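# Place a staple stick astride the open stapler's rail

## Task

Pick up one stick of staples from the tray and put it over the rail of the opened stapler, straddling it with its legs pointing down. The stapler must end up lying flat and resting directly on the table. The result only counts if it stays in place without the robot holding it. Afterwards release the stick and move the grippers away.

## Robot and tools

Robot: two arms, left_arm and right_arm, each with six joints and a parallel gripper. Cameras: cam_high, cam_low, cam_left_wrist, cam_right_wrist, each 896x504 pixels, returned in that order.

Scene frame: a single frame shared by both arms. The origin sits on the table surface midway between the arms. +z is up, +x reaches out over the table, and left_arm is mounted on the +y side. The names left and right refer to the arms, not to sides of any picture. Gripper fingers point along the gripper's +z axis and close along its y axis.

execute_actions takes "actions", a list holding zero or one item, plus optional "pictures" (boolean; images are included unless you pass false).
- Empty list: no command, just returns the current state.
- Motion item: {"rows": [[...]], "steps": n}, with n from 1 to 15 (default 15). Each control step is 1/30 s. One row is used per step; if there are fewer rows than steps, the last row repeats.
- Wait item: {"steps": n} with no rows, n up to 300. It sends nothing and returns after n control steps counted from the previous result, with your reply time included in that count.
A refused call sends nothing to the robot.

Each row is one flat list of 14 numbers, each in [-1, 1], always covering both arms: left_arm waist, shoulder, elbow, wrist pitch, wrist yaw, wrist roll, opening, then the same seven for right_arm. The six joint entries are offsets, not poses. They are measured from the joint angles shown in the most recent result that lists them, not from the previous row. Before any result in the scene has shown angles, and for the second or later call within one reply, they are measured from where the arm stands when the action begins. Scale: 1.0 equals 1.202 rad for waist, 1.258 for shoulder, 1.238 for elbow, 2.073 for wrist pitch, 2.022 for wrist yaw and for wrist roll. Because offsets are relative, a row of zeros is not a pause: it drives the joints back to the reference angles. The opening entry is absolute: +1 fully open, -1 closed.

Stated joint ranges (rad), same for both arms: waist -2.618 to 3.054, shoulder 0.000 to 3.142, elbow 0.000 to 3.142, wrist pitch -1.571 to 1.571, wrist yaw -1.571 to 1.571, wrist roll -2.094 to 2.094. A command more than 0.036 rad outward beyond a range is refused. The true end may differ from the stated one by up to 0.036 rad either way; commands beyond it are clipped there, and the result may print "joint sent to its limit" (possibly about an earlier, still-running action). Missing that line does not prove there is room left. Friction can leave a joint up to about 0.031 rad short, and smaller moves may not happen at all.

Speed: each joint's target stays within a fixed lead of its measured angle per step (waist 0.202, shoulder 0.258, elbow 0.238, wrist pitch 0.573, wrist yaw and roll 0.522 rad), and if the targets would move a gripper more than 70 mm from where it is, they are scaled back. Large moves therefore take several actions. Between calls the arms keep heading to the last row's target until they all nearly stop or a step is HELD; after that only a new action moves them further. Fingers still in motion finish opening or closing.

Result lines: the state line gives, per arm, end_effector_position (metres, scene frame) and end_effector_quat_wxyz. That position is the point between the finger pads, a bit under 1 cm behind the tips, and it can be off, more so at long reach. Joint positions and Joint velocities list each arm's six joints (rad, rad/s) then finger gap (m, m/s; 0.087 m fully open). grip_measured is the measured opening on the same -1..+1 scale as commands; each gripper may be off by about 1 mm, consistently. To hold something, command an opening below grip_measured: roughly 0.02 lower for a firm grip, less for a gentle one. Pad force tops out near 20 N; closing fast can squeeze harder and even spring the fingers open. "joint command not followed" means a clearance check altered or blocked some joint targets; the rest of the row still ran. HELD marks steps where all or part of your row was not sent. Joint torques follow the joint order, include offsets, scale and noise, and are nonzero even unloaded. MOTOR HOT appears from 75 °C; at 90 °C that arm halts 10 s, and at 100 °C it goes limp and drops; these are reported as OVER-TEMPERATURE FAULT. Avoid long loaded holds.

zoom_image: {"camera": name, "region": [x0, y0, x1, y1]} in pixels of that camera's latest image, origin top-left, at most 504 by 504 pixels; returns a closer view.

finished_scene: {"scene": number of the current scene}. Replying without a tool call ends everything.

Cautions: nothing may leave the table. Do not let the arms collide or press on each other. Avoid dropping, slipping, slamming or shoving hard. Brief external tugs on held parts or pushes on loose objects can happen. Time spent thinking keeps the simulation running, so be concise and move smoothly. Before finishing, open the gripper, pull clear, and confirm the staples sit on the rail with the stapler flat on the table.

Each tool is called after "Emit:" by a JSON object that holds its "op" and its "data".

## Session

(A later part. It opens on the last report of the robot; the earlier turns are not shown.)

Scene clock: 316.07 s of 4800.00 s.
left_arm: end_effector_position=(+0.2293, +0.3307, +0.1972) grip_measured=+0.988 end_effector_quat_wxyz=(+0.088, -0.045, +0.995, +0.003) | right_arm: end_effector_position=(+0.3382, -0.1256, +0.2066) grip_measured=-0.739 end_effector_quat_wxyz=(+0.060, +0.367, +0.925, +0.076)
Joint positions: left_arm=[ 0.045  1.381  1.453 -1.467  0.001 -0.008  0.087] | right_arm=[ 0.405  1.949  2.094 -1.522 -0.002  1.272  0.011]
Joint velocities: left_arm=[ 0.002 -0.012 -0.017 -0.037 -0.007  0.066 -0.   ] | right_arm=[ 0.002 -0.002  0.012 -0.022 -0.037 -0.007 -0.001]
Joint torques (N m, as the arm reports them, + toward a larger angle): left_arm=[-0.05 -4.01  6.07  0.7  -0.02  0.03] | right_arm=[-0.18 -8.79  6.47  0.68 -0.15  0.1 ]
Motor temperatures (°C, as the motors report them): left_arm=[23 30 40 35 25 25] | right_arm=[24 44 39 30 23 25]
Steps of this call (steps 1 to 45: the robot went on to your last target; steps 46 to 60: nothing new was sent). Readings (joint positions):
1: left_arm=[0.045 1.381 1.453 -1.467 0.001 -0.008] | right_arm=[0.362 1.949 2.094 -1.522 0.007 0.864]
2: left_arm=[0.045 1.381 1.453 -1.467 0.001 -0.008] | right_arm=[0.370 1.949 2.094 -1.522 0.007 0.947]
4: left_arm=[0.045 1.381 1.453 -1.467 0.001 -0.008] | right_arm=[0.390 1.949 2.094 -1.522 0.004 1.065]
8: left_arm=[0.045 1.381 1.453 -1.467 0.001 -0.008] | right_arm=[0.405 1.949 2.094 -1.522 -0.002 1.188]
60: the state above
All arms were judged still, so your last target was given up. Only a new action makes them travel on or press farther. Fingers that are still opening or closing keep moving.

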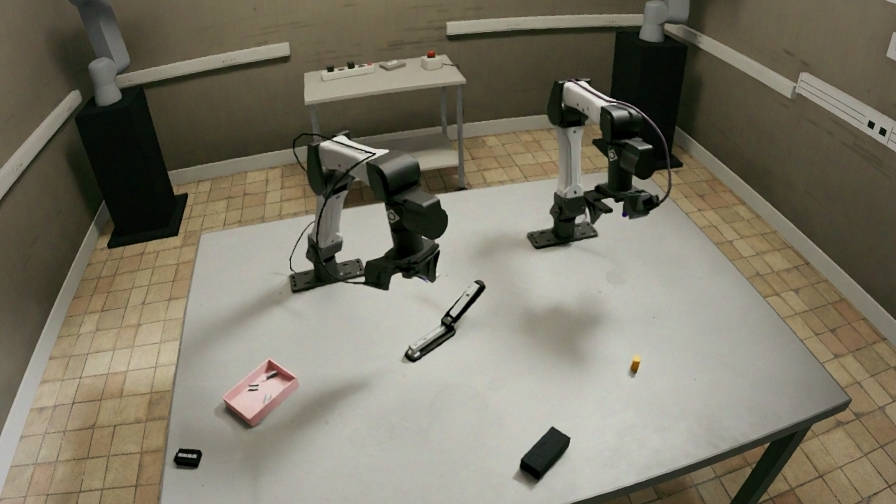

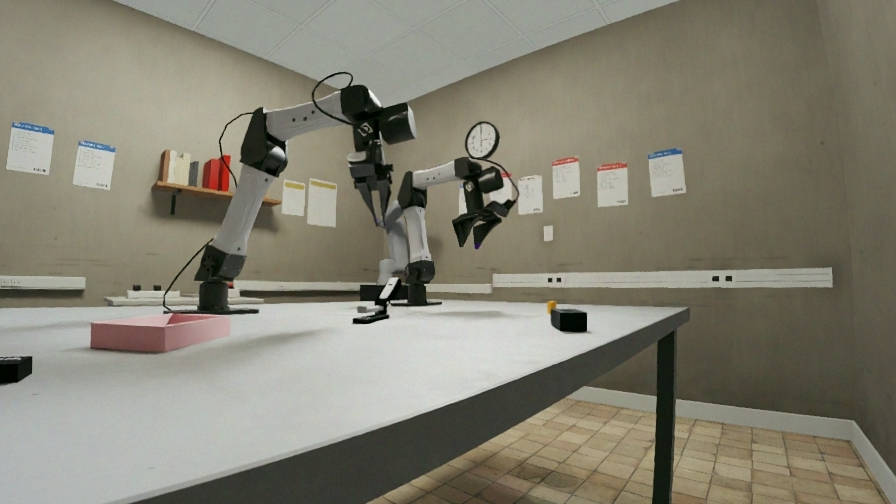

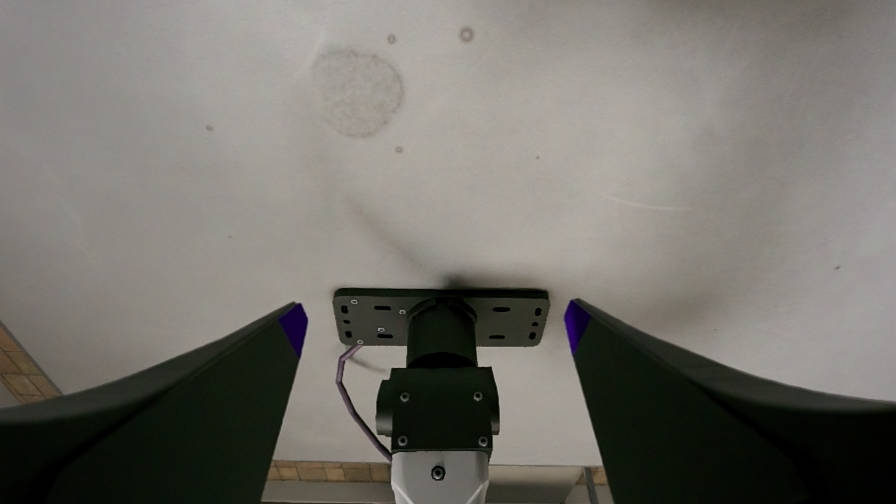

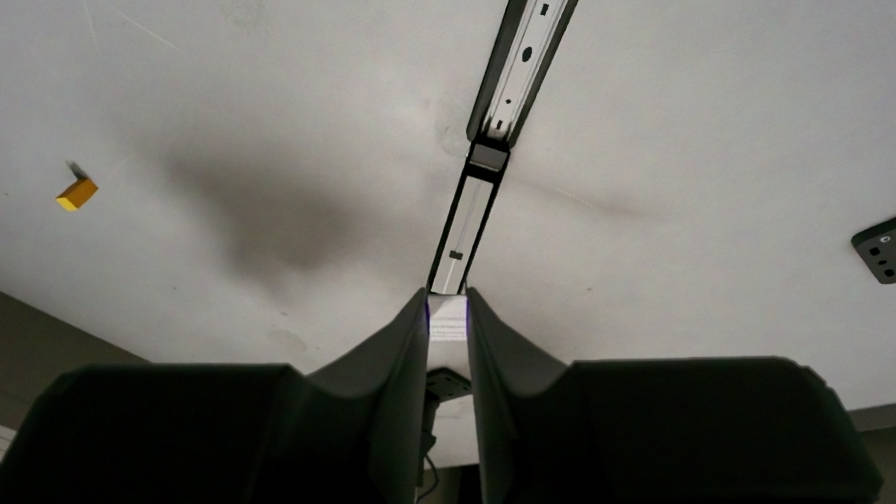

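Emit:
{"op": "execute_actions", "data": {"actions": [{"rows":[[0,0,0,0,0,0,1,-0.08,0.16,0,0,0,0.14,-0.78]],"steps":15}], "pictures": false}}

Emit:
{"op": "execute_actions", "data": {"actions": [{"steps":30}]}}

Scene clock: 324.73 s of 4800.00 s.
left_arm: end_effector_position=(+0.2293, +0.3307, +0.1972) grip_measured=+0.988 end_effector_quat_wxyz=(+0.088, -0.045, +0.995, +0.003) | right_arm: end_effector_position=(+0.3801, -0.1477, +0.1239) grip_measured=-0.739 end_effector_quat_wxyz=(-0.009, +0.531, +0.847, -0.010)
Joint positions: left_arm=[ 0.045  1.381  1.453 -1.467  0.001 -0.008  0.087] | right_arm=[ 0.304  2.174  2.102 -1.524 -0.004  1.535  0.011]
Joint velocities: left_arm=[-0.002 -0.002 -0.002  0.066 -0.051  0.007 -0.   ] | right_arm=[ 0.007  0.007  0.002  0.066 -0.037  0.095  0.   ]
Joint torques (N m, as the arm reports them, + toward a larger angle): left_arm=[ 0.03 -3.96  6.17  0.71 -0.03  0.05] | right_arm=[  0.21 -12.35   5.8    0.31  -0.08   0.13]
Motor temperatures (°C, as the motors report them): left_arm=[23 30 40 35 25 25] | right_arm=[24 43 39 30 23 25]
Steps of this call (steps 1 to 90: nothing new was sent; then 5.17 s passed at rest; steps 91 to 105: all 15 steps of this action). Readings (joint positions):
91: left_arm=[0.045 1.381 1.453 -1.467 0.001 -0.008] | right_arm=[0.400 1.962 2.097 -1.524 -0.004 1.305]
92: left_arm=[0.045 1.381 1.453 -1.467 0.001 -0.008] | right_arm=[0.387 1.983 2.102 -1.524 -0.005 1.342]
94: left_arm=[0.045 1.381 1.453 -1.467 0.001 -0.008] | right_arm=[0.350 2.052 2.102 -1.524 -0.005 1.411]
98: left_arm=[0.045 1.381 1.453 -1.467 0.001 -0.008] | right_arm=[0.304 2.172 2.102 -1.524 -0.004 1.491]
105: the state above

Scene clock: 325.73 s of 4800.00 s.
left_arm: end_effector_position=(+0.2293, +0.3307, +0.1972) grip_measured=+0.988 end_effector_quat_wxyz=(+0.088, -0.045, +0.995, +0.003) | right_arm: end_effector_position=(+0.3806, -0.1475, +0.1238) grip_measured=-0.739 end_effector_quat_wxyz=(-0.009, +0.536, +0.844, -0.010)
Joint positions: left_arm=[ 0.045  1.381  1.453 -1.467  0.001 -0.008  0.087] | right_arm=[ 0.304  2.174  2.102 -1.524 -0.004  1.547  0.011]
Joint velocities: left_arm=[ 0.012  0.007  0.012  0.037  0.037 -0.066  0.   ] | right_arm=[ 0.007 -0.002 -0.002  0.022 -0.007  0.022  0.   ]
Joint torques (N m, as the arm reports them, + toward a larger angle): left_arm=[-0.07 -3.98  6.05  0.68 -0.03  0.06] | right_arm=[  0.19 -12.33   5.84   0.3   -0.08   0.12]
Motor temperatures (°C, as the motors report them): left_arm=[23 30 40 35 25 25] | right_arm=[24 43 39 30 23 25]
Steps of this call (steps 1 to 30: the robot went on to your last target). Readings (joint positions):
1: left_arm=[0.045 1.381 1.453 -1.467 0.001 -0.008] | right_arm=[0.304 2.174 2.102 -1.524 -0.004 1.537]
2: left_arm=[0.045 1.381 1.453 -1.467 0.001 -0.008] | right_arm=[0.304 2.174 2.102 -1.524 -0.004 1.539]
4: left_arm=[0.045 1.381 1.453 -1.467 0.001 -0.008] | right_arm=[0.304 2.174 2.102 -1.524 -0.004 1.542]
8: left_arm=[0.045 1.381 1.453 -1.467 0.001 -0.008] | right_arm=[0.304 2.174 2.102 -1.524 -0.004 1.545]
30: the state above
All arms were judged still, so your last target was given up. Only a new action makes them travel on or press farther. Fingers that are still opening or closing keep moving.

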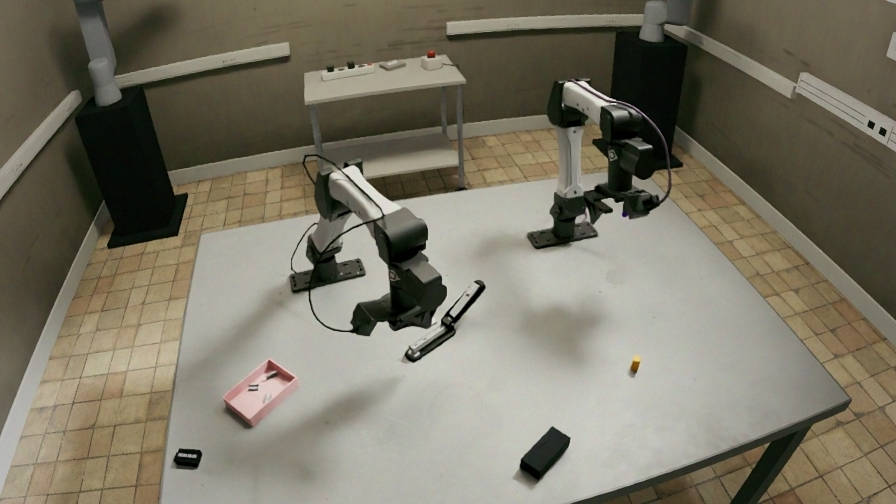

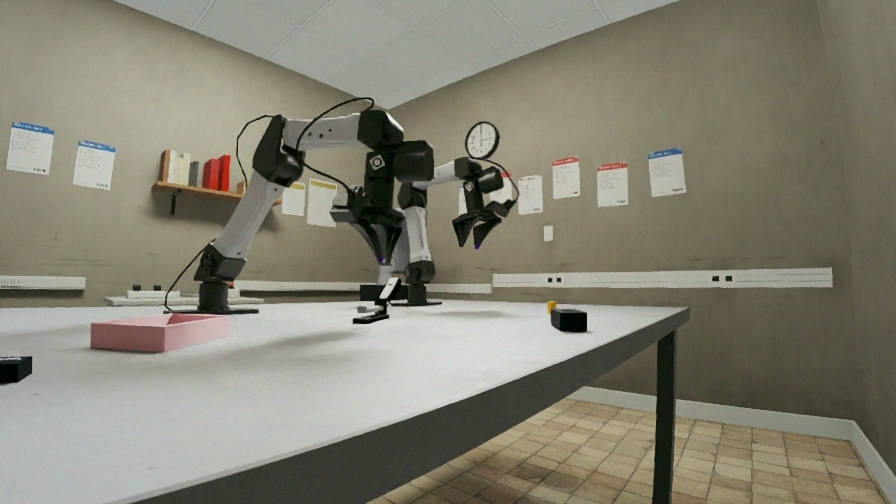

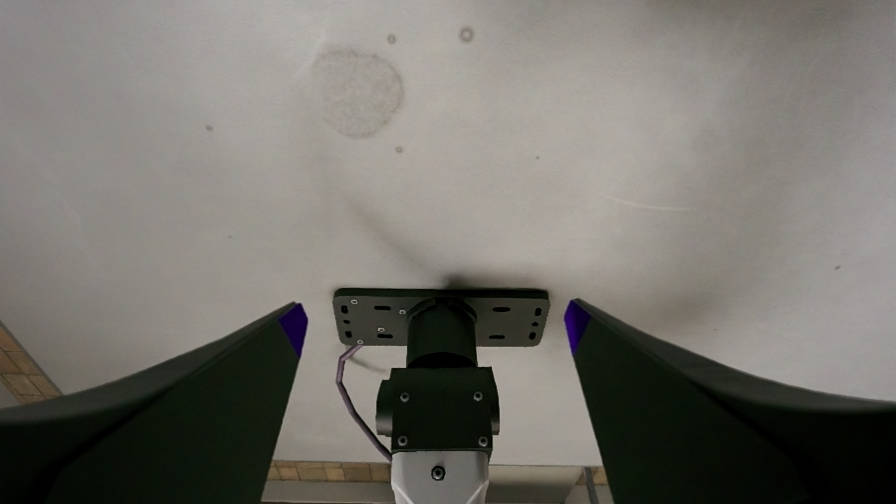

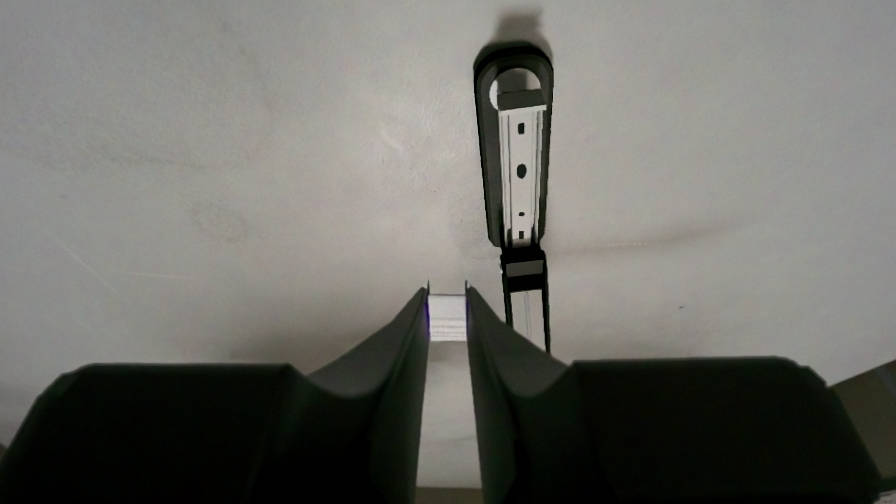

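Emit:
{"op": "execute_actions", "data": {"actions": [{"rows":[[0,0,0,0,0,0,1,0.055,-0.07,-0.235,0.115,0,0.03,-0.78]],"steps":15}], "pictures": false}}

Emit:
{"op": "execute_actions", "data": {"actions": [{"steps":30}]}}

Scene clock: 332.50 s of 4800.00 s.
left_arm: end_effector_position=(+0.2293, +0.3307, +0.1972) grip_measured=+0.988 end_effector_quat_wxyz=(+0.088, -0.045, +0.995, +0.003) | right_arm: end_effector_position=(+0.3568, -0.1275, +0.0816) grip_measured=-0.739 end_effector_quat_wxyz=(-0.007, +0.528, +0.849, -0.009)
Joint positions: left_arm=[ 0.045  1.381  1.453 -1.467  0.001 -0.008  0.087] | right_arm=[ 0.374  2.103  1.823 -1.314 -0.003  1.597  0.011]
Joint velocities: left_arm=[-0.007  0.002  0.012 -0.022 -0.007  0.037 -0.   ] | right_arm=[ 0.017 -0.002 -0.007  0.022  0.022  0.037  0.001]
Joint torques (N m, as the arm reports them, + toward a larger angle): left_arm=[ 0.07 -4.05  6.2   0.7   0.    0.03] | right_arm=[ -0.63 -11.36   5.56   0.49  -0.09   0.13]
Motor temperatures (°C, as the motors report them): left_arm=[23 30 40 35 25 25] | right_arm=[24 45 39 30 23 25]
Steps of this call (steps 1 to 90: nothing new was sent; then 3.27 s passed at rest; steps 91 to 105: all 15 steps of this action). Readings (joint positions):
91: left_arm=[0.045 1.381 1.453 -1.467 0.001 -0.008] | right_arm=[0.309 2.155 2.054 -1.479 -0.001 1.555]
92: left_arm=[0.045 1.381 1.453 -1.467 0.001 -0.008] | right_arm=[0.318 2.125 1.977 -1.429 0.000 1.563]
94: left_arm=[0.045 1.381 1.453 -1.467 0.001 -0.008] | right_arm=[0.346 2.103 1.875 -1.396 -0.000 1.576]
98: left_arm=[0.045 1.381 1.453 -1.467 0.001 -0.008] | right_arm=[0.374 2.103 1.823 -1.353 -0.003 1.590]
105: the state above

Scene clock: 333.50 s of 4800.00 s.
left_arm: end_effector_position=(+0.2293, +0.3307, +0.1972) grip_measured=+0.988 end_effector_quat_wxyz=(+0.088, -0.045, +0.995, +0.003) | right_arm: end_effector_position=(+0.3585, -0.1265, +0.0816) grip_measured=-0.739 end_effector_quat_wxyz=(-0.005, +0.528, +0.849, -0.006)
Joint positions: left_arm=[ 0.045  1.381  1.453 -1.467  0.001 -0.008  0.087] | right_arm=[ 0.374  2.103  1.823 -1.306 -0.003  1.598  0.011]
Joint velocities: left_arm=[-0.017 -0.007  0.002 -0.022  0.022 -0.022  0.001] | right_arm=[ 0.022 -0.007 -0.017  0.007  0.037  0.007 -0.001]
Joint torques (N m, as the arm reports them, + toward a larger angle): left_arm=[-0.06 -3.83  6.12  0.67 -0.01  0.05] | right_arm=[ -0.64 -11.36   5.56   0.53  -0.1    0.13]
Motor temperatures (°C, as the motors report them): left_arm=[23 30 40 35 25 25] | right_arm=[24 45 39 30 23 25]
Steps of this call (steps 1 to 15: the robot went on to your last target; steps 16 to 30: nothing new was sent). Readings (joint positions):
1: left_arm=[0.045 1.381 1.453 -1.467 0.001 -0.008] | right_arm=[0.374 2.103 1.823 -1.312 -0.003 1.597]
2: left_arm=[0.045 1.381 1.453 -1.467 0.001 -0.008] | right_arm=[0.374 2.103 1.823 -1.311 -0.003 1.597]
4: left_arm=[0.045 1.381 1.453 -1.467 0.001 -0.008] | right_arm=[0.374 2.103 1.823 -1.309 -0.003 1.598]
8: left_arm=[0.045 1.381 1.453 -1.467 0.001 -0.008] | right_arm=[0.374 2.103 1.823 -1.307 -0.003 1.598]
30: the state above
All arms were judged still, so your last target was given up. Only a new action makes them travel on or press farther. Fingers that are still opening or closing keep moving.

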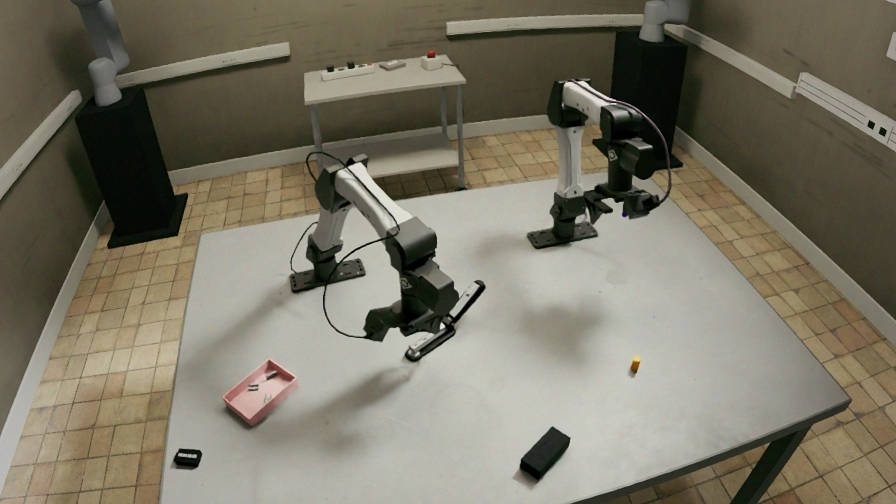

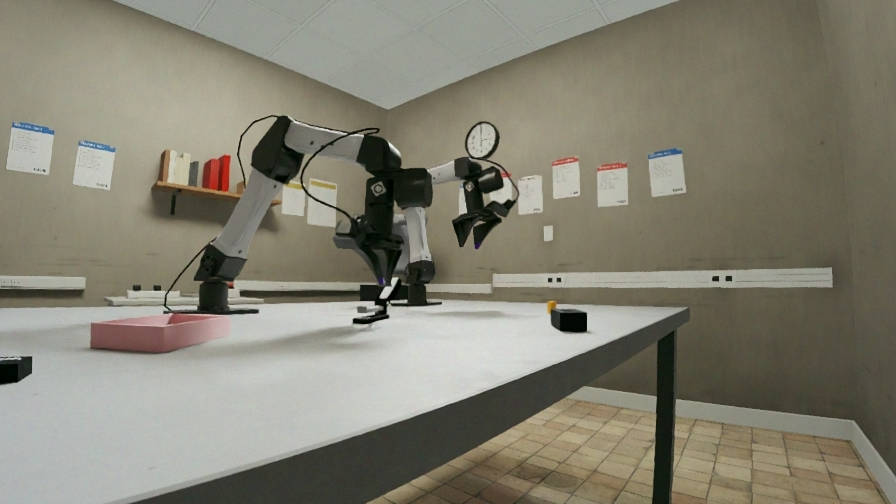

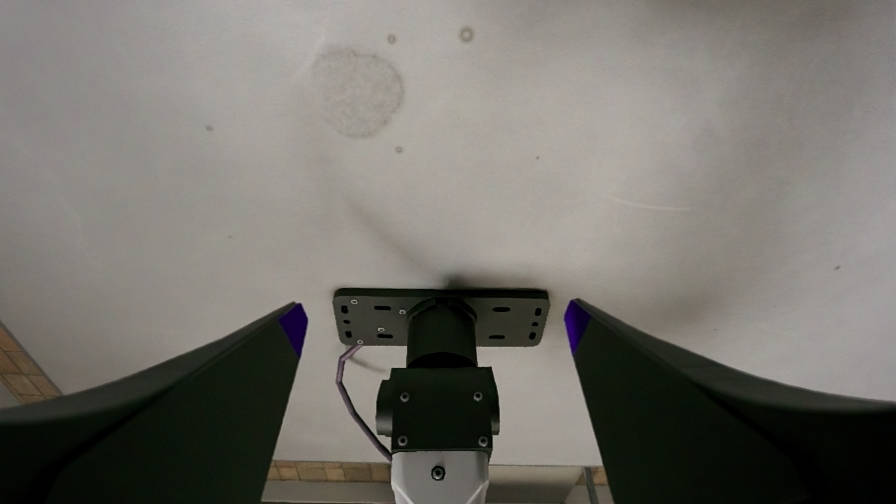

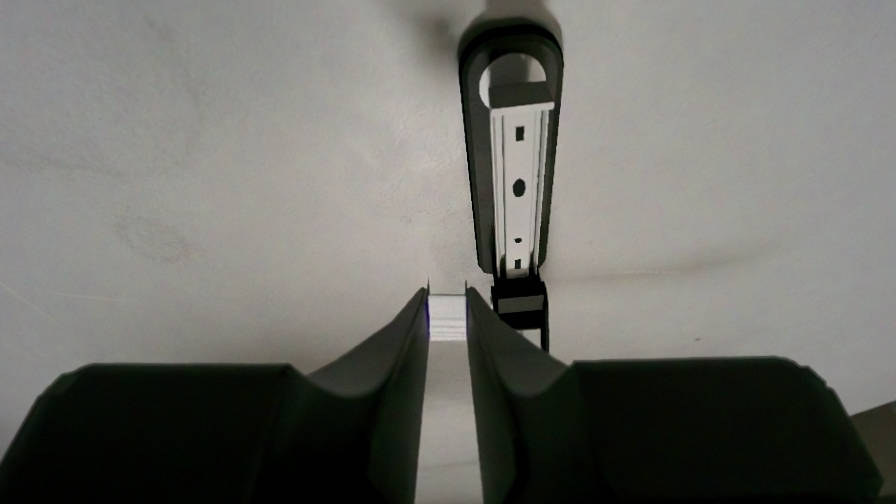

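Emit:
{"op": "execute_actions", "data": {"actions": [{"rows":[[0,0,0,0,0,0,1,-0.04,-0.12,-0.12,0,0,-0.015,-0.78]],"steps":15}], "pictures": false}}

Emit:
{"op": "execute_actions", "data": {"actions": [{"steps":30}]}}

Scene clock: 339.87 s of 4800.00 s.
left_arm: end_effector_position=(+0.2293, +0.3307, +0.1972) grip_measured=+0.988 end_effector_quat_wxyz=(+0.088, -0.045, +0.995, +0.003) | right_arm: end_effector_position=(+0.3408, -0.1559, +0.1004) grip_measured=-0.739 end_effector_quat_wxyz=(-0.004, +0.540, +0.842, -0.002)
Joint positions: left_arm=[ 0.045  1.381  1.453 -1.467  0.001 -0.008  0.087] | right_arm=[ 0.326  1.966  1.696 -1.308 -0.004  1.578  0.011]
Joint velocities: left_arm=[-0.002  0.007 -0.007  0.037 -0.037 -0.022 -0.001] | right_arm=[ 0.002 -0.012 -0.007 -0.022 -0.007  0.022  0.   ]
Joint torques (N m, as the arm reports them, + toward a larger angle): left_arm=[-0.04 -3.92  6.27  0.68 -0.02  0.02] | right_arm=[ -0.32 -10.12   4.75   0.33  -0.09  -0.08]
Motor temperatures (°C, as the motors report them): left_arm=[23 30 40 35 25 25] | right_arm=[24 45 39 30 23 25]
Steps of this call (steps 1 to 90: nothing new was sent; then 2.87 s passed at rest; steps 91 to 105: all 15 steps of this action). Readings (joint positions):
91: left_arm=[0.045 1.381 1.453 -1.467 0.001 -0.008] | right_arm=[0.370 2.084 1.794 -1.287 -0.004 1.594]
92: left_arm=[0.045 1.381 1.453 -1.467 0.001 -0.008] | right_arm=[0.364 2.053 1.748 -1.282 -0.004 1.590]
94: left_arm=[0.045 1.381 1.453 -1.467 0.001 -0.008] | right_arm=[0.344 2.002 1.701 -1.303 -0.004 1.586]
98: left_arm=[0.045 1.381 1.453 -1.467 0.001 -0.008] | right_arm=[0.326 1.966 1.696 -1.308 -0.004 1.581]
105: the state above

Scene clock: 340.87 s of 4800.00 s.
left_arm: end_effector_position=(+0.2293, +0.3307, +0.1972) grip_measured=+0.988 end_effector_quat_wxyz=(+0.088, -0.045, +0.995, +0.003) | right_arm: end_effector_position=(+0.3407, -0.1559, +0.1004) grip_measured=-0.739 end_effector_quat_wxyz=(-0.004, +0.540, +0.842, -0.002)
Joint positions: left_arm=[ 0.045  1.381  1.453 -1.467  0.001 -0.008  0.087] | right_arm=[ 0.326  1.966  1.696 -1.308 -0.004  1.577  0.011]
Joint velocities: left_arm=[ 0.002 -0.032 -0.012  0.022  0.022  0.022 -0.001] | right_arm=[ 0.007  0.007 -0.012 -0.037  0.022  0.007 -0.002]
Joint torques (N m, as the arm reports them, + toward a larger angle): left_arm=[-0.04 -4.03  6.13  0.72 -0.03  0.06] | right_arm=[ -0.29 -10.15   4.7    0.35  -0.08  -0.08]
Motor temperatures (°C, as the motors report them): left_arm=[23 30 40 35 25 25] | right_arm=[24 45 39 30 23 25]
Steps of this call (steps 1 to 15: the robot went on to your last target; steps 16 to 30: nothing new was sent). Readings (joint positions):
1: left_arm=[0.045 1.381 1.453 -1.467 0.001 -0.008] | right_arm=[0.326 1.966 1.696 -1.308 -0.004 1.577]
2: left_arm=[0.045 1.381 1.453 -1.467 0.001 -0.008] | right_arm=[0.326 1.966 1.696 -1.308 -0.004 1.577]
4: left_arm=[0.045 1.381 1.453 -1.467 0.001 -0.008] | right_arm=[0.326 1.966 1.696 -1.308 -0.004 1.577]
8: left_arm=[0.045 1.381 1.453 -1.467 0.001 -0.008] | right_arm=[0.326 1.966 1.696 -1.308 -0.004 1.577]
30: the state above
All arms were judged still, so your last target was given up. Only a new action makes them travel on or press farther. Fingers that are still opening or closing keep moving.

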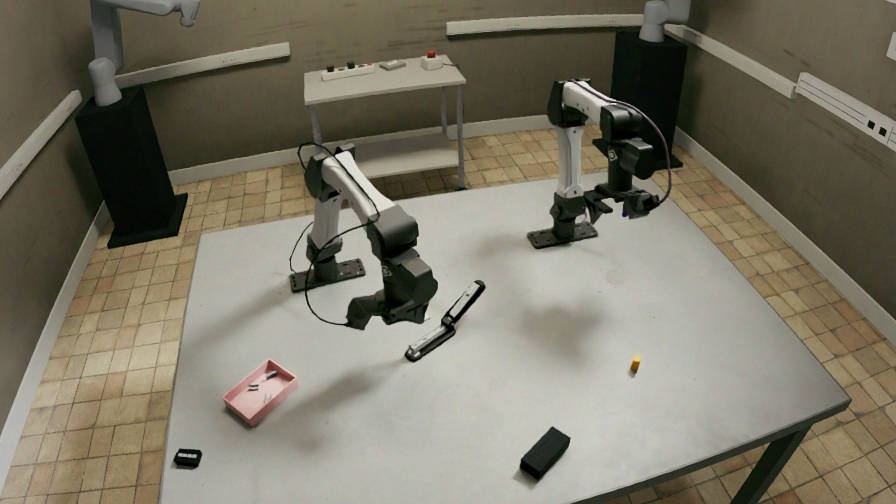

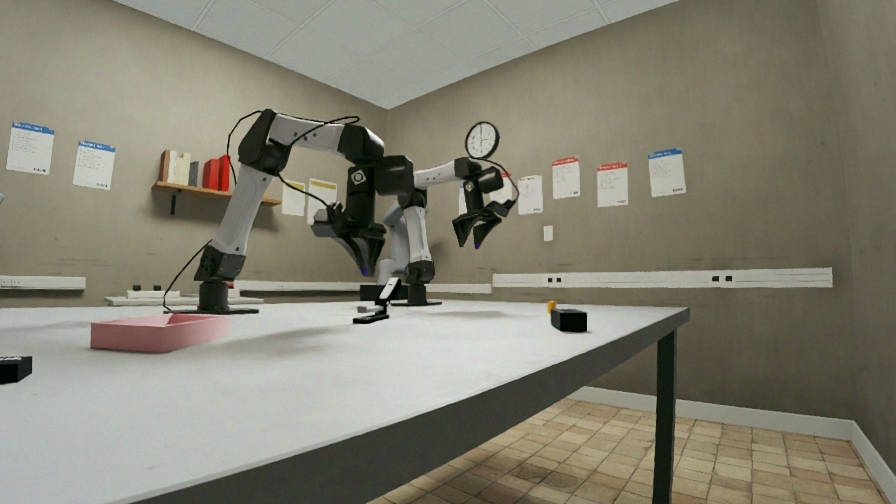

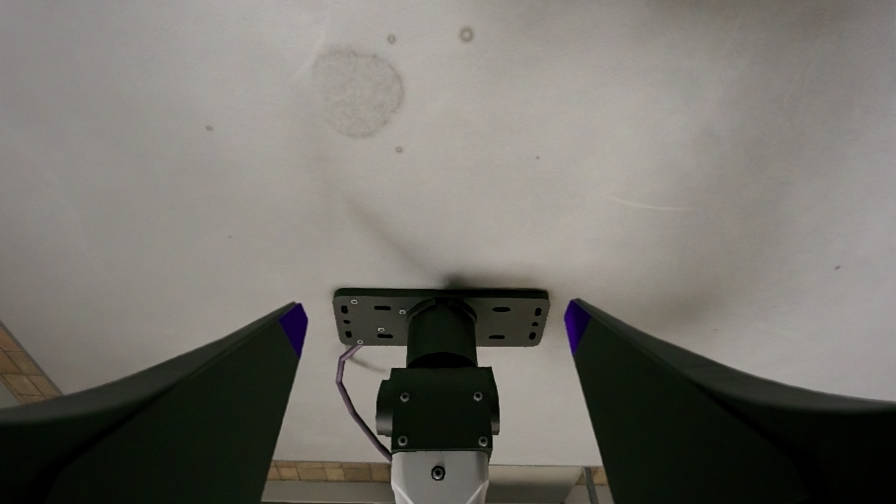

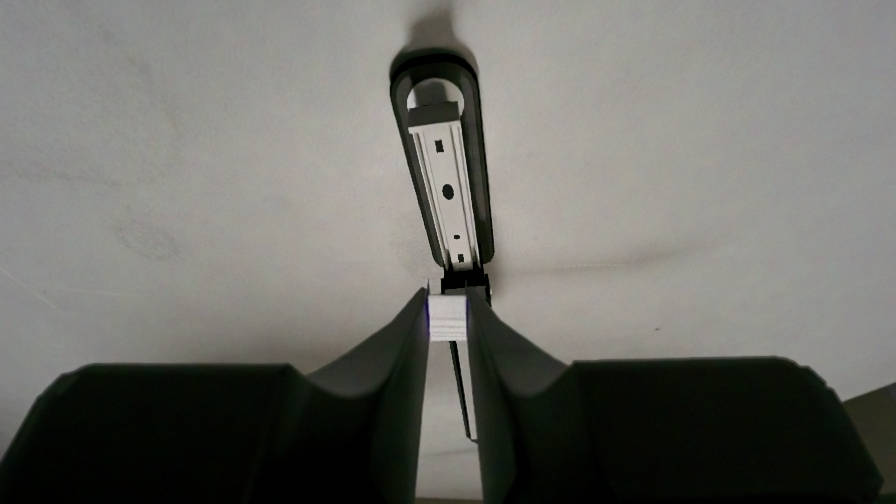

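Emit:
{"op": "execute_actions", "data": {"actions": [{"rows":[[0,0,0,0,0,0,1,0,0,-0.14,0.09,0,-0.105,-0.78]],"steps":15}], "pictures": false}}

Emit:
{"op": "execute_actions", "data": {"actions": [{"steps":30}]}}

Scene clock: 350.73 s of 4800.00 s.
left_arm: end_effector_position=(+0.2293, +0.3307, +0.1972) grip_measured=+0.988 end_effector_quat_wxyz=(+0.088, -0.045, +0.995, +0.003) | right_arm: end_effector_position=(+0.3289, -0.1623, +0.0584) grip_measured=-0.739 end_effector_quat_wxyz=(-0.006, +0.455, +0.891, -0.004)
Joint positions: left_arm=[ 0.045  1.381  1.453 -1.467  0.001 -0.008  0.087] | right_arm=[ 0.326  1.97   1.533 -1.147 -0.004  1.381  0.011]
Joint velocities: left_arm=[-0.007  0.007 -0.007 -0.022  0.037 -0.037  0.   ] | right_arm=[ 0.002 -0.017  0.002  0.081  0.007 -0.066 -0.002]
Joint torques (N m, as the arm reports them, + toward a larger angle): left_arm=[ 0.03 -4.    6.18  0.68 -0.01  0.03] | right_arm=[-0.28 -9.25  5.66  0.57 -0.1  -0.07]
Motor temperatures (°C, as the motors report them): left_arm=[23 30 40 34 25 25] | right_arm=[24 45 38 29 23 25]
Steps of this call (steps 1 to 90: nothing new was sent; then 6.37 s passed at rest; steps 91 to 105: all 15 steps of this action). Readings (joint positions):
91: left_arm=[0.045 1.381 1.453 -1.467 0.001 -0.008] | right_arm=[0.326 1.960 1.669 -1.276 -0.004 1.545]
92: left_arm=[0.045 1.381 1.453 -1.467 0.001 -0.008] | right_arm=[0.326 1.954 1.627 -1.241 -0.004 1.510]
94: left_arm=[0.045 1.381 1.453 -1.467 0.001 -0.008] | right_arm=[0.326 1.959 1.564 -1.207 -0.004 1.460]
98: left_arm=[0.045 1.381 1.453 -1.467 0.001 -0.008] | right_arm=[0.326 1.970 1.533 -1.177 -0.004 1.409]
105: the state above

Scene clock: 351.73 s of 4800.00 s.
left_arm: end_effector_position=(+0.2293, +0.3307, +0.1972) grip_measured=+0.988 end_effector_quat_wxyz=(+0.088, -0.045, +0.995, +0.003) | right_arm: end_effector_position=(+0.3299, -0.1619, +0.0583) grip_measured=-0.739 end_effector_quat_wxyz=(-0.004, +0.451, +0.892, -0.002)
Joint positions: left_arm=[ 0.045  1.381  1.453 -1.467  0.001 -0.008  0.087] | right_arm=[ 0.326  1.97   1.533 -1.142 -0.004  1.373  0.011]
Joint velocities: left_arm=[-0.007 -0.007 -0.007 -0.007 -0.037 -0.051  0.   ] | right_arm=[ 0.007 -0.012  0.012 -0.051 -0.037 -0.022 -0.   ]
Joint torques (N m, as the arm reports them, + toward a larger angle): left_arm=[-0.01 -3.97  6.15  0.7  -0.01  0.04] | right_arm=[-0.28 -9.32  5.67  0.57 -0.1  -0.08]
Motor temperatures (°C, as the motors report them): left_arm=[23 30 40 34 25 25] | right_arm=[24 45 38 29 23 25]
Steps of this call (steps 1 to 15: the robot went on to your last target; steps 16 to 30: nothing new was sent). Readings (joint positions):
1: left_arm=[0.045 1.381 1.453 -1.467 0.001 -0.008] | right_arm=[0.326 1.970 1.533 -1.146 -0.004 1.379]
2: left_arm=[0.045 1.381 1.453 -1.467 0.001 -0.008] | right_arm=[0.326 1.970 1.533 -1.145 -0.004 1.378]
4: left_arm=[0.045 1.381 1.453 -1.467 0.001 -0.008] | right_arm=[0.326 1.970 1.533 -1.143 -0.004 1.376]
8: left_arm=[0.045 1.381 1.453 -1.467 0.001 -0.008] | right_arm=[0.326 1.970 1.533 -1.142 -0.004 1.375]
30: the state above
All arms were judged still, so your last target was given up. Only a new action makes them travel on or press farther. Fingers that are still opening or closing keep moving.

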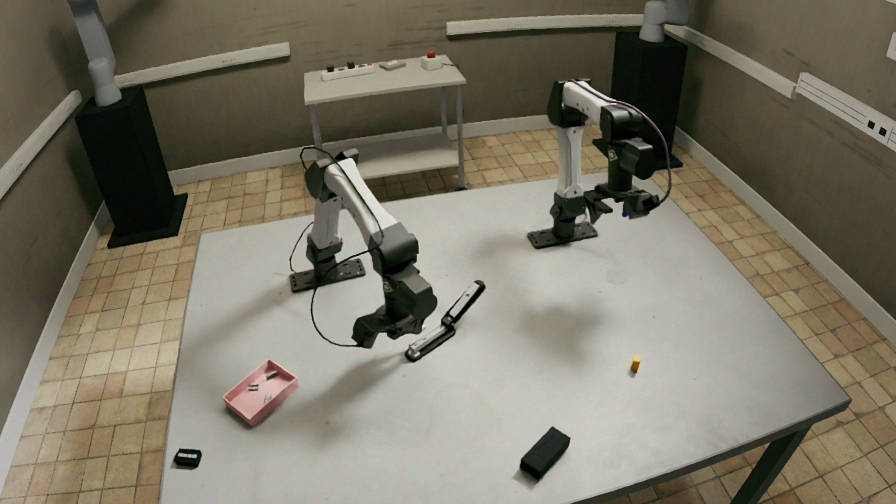

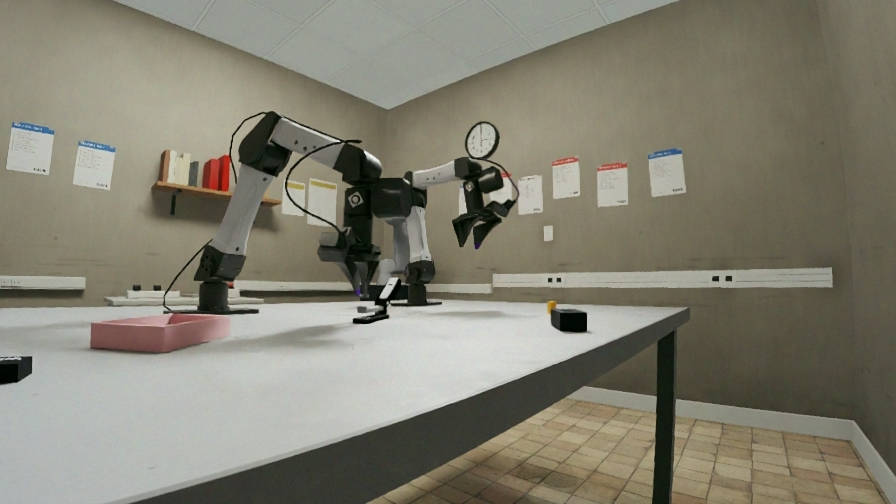

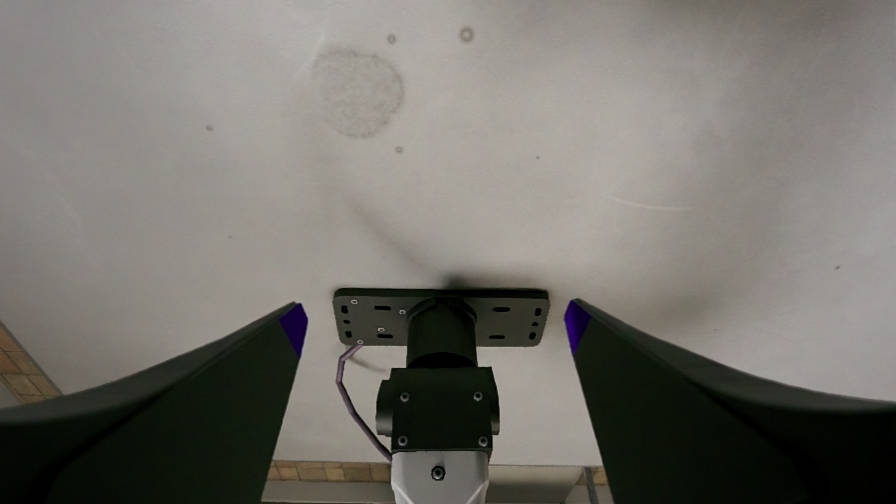

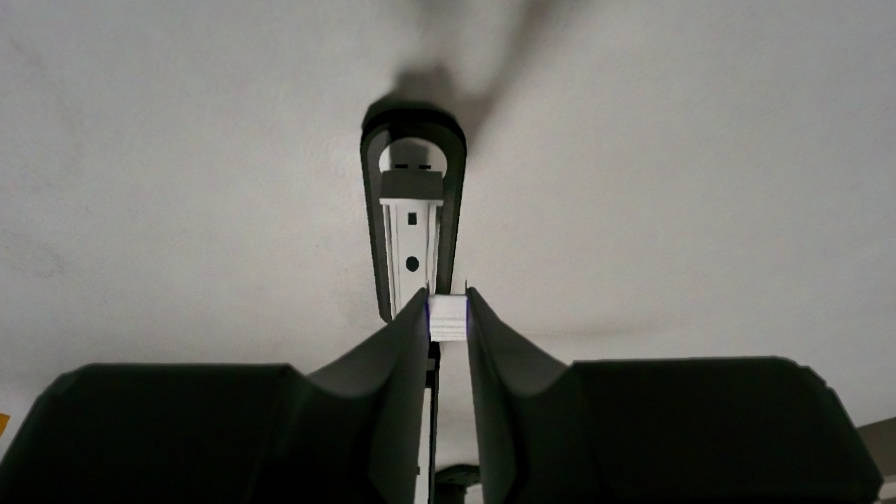

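Emit:
{"op": "execute_actions", "data": {"actions": [{"rows":[[0,0,0,0,0,0,1,0,0.045,0.063,0,0,0.043,-0.78]],"steps":15}], "pictures": false}}

Emit:
{"op": "execute_actions", "data": {"actions": [{"steps":20}]}}

Scene clock: 360.80 s of 4800.00 s.
left_arm: end_effector_position=(+0.2293, +0.3307, +0.1972) grip_measured=+0.988 end_effector_quat_wxyz=(+0.088, -0.045, +0.995, +0.003) | right_arm: end_effector_position=(+0.3426, -0.1554, +0.0553) grip_measured=-0.739 end_effector_quat_wxyz=(-0.003, +0.485, +0.875, -0.001)
Joint positions: left_arm=[ 0.045  1.381  1.453 -1.467  0.001 -0.008  0.087] | right_arm=[ 0.326  2.012  1.582 -1.145 -0.004  1.449  0.011]
Joint velocities: left_arm=[ 0.007  0.007  0.002 -0.022 -0.022  0.081 -0.001] | right_arm=[-0.002 -0.002 -0.012  0.037  0.007  0.051 -0.001]
Joint torques (N m, as the arm reports them, + toward a larger angle): left_arm=[-0.04 -3.98  6.11  0.71 -0.01  0.04] | right_arm=[-0.3  -8.21  9.1   0.38 -0.1   0.12]
Motor temperatures (°C, as the motors report them): left_arm=[23 30 40 34 25 25] | right_arm=[24 44 38 29 23 25]
Steps of this call (steps 1 to 90: nothing new was sent; then 5.57 s passed at rest; steps 91 to 105: all 15 steps of this action). Readings (joint positions):
91: left_arm=[0.045 1.381 1.453 -1.467 0.001 -0.008] | right_arm=[0.326 1.975 1.542 -1.147 -0.004 1.386]
92: left_arm=[0.045 1.381 1.453 -1.467 0.001 -0.008] | right_arm=[0.326 1.986 1.558 -1.149 -0.004 1.399]
94: left_arm=[0.045 1.381 1.453 -1.467 0.001 -0.008] | right_arm=[0.326 2.004 1.579 -1.146 -0.004 1.418]
98: left_arm=[0.045 1.381 1.453 -1.467 0.001 -0.008] | right_arm=[0.326 2.012 1.582 -1.145 -0.004 1.438]
105: the state above

Scene clock: 361.47 s of 4800.00 s.
left_arm: end_effector_position=(+0.2293, +0.3307, +0.1972) grip_measured=+0.988 end_effector_quat_wxyz=(+0.088, -0.045, +0.995, +0.003) | right_arm: end_effector_position=(+0.3428, -0.1553, +0.0553) grip_measured=-0.739 end_effector_quat_wxyz=(-0.003, +0.486, +0.874, -0.001)
Joint positions: left_arm=[ 0.045  1.381  1.453 -1.467  0.001 -0.008  0.087] | right_arm=[ 0.326  2.012  1.582 -1.145 -0.004  1.452  0.011]
Joint velocities: left_arm=[-0.022  0.007 -0.017  0.007 -0.081 -0.037 -0.001] | right_arm=[-0.022  0.007  0.007  0.051 -0.007  0.037 -0.   ]
Joint torques (N m, as the arm reports them, + toward a larger angle): left_arm=[ 0.02 -3.94  6.15  0.69 -0.01  0.05] | right_arm=[-0.29 -8.28  9.1   0.39 -0.09  0.12]
Motor temperatures (°C, as the motors report them): left_arm=[23 30 40 34 25 25] | right_arm=[24 44 38 29 23 25]
Steps of this call (steps 1 to 15: the robot went on to your last target; steps 16 to 20: nothing new was sent). Readings (joint positions):
1: left_arm=[0.045 1.381 1.453 -1.467 0.001 -0.008] | right_arm=[0.326 2.012 1.582 -1.145 -0.004 1.449]
2: left_arm=[0.045 1.381 1.453 -1.467 0.001 -0.008] | right_arm=[0.326 2.012 1.582 -1.145 -0.004 1.450]
4: left_arm=[0.045 1.381 1.453 -1.467 0.001 -0.008] | right_arm=[0.326 2.012 1.582 -1.145 -0.004 1.450]
8: left_arm=[0.045 1.381 1.453 -1.467 0.001 -0.008] | right_arm=[0.326 2.012 1.582 -1.145 -0.004 1.451]
20: the state above
All arms were judged still, so your last target was given up. Only a new action makes them travel on or press farther. Fingers that are still opening or closing keep moving.

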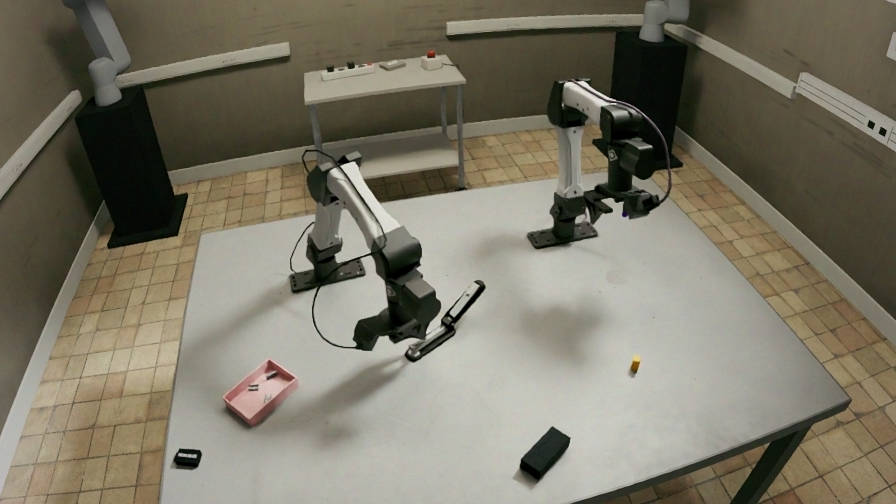

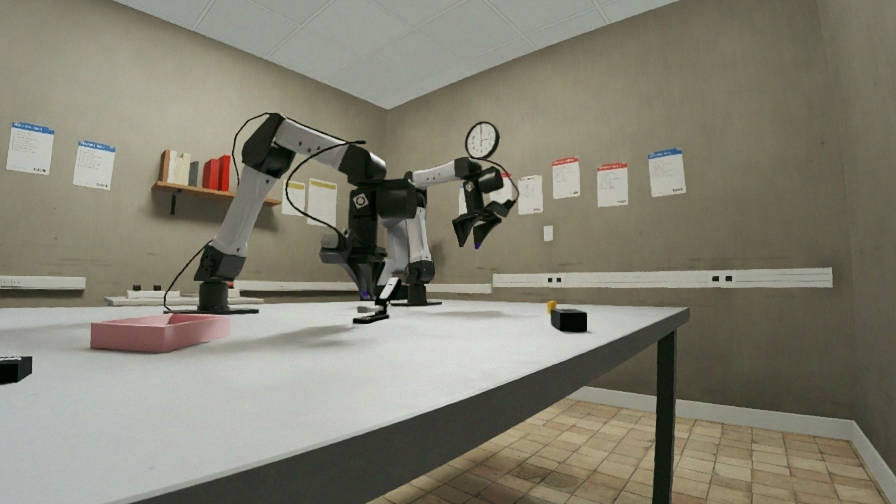

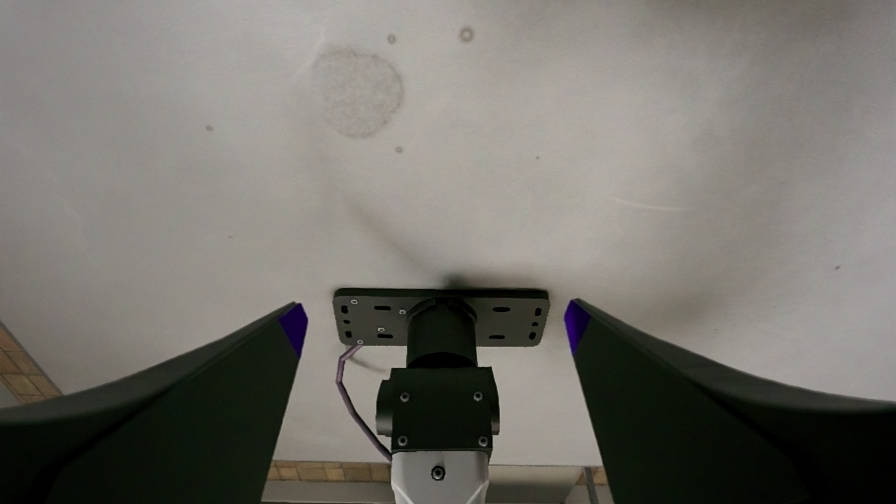

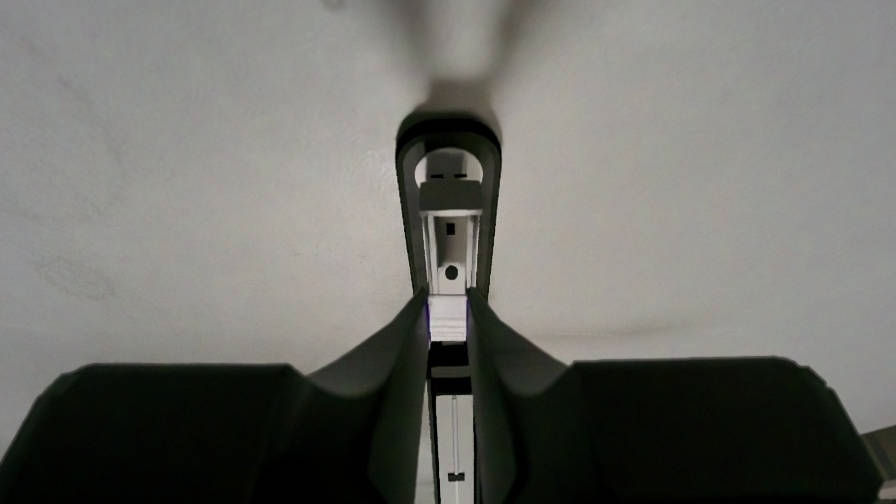

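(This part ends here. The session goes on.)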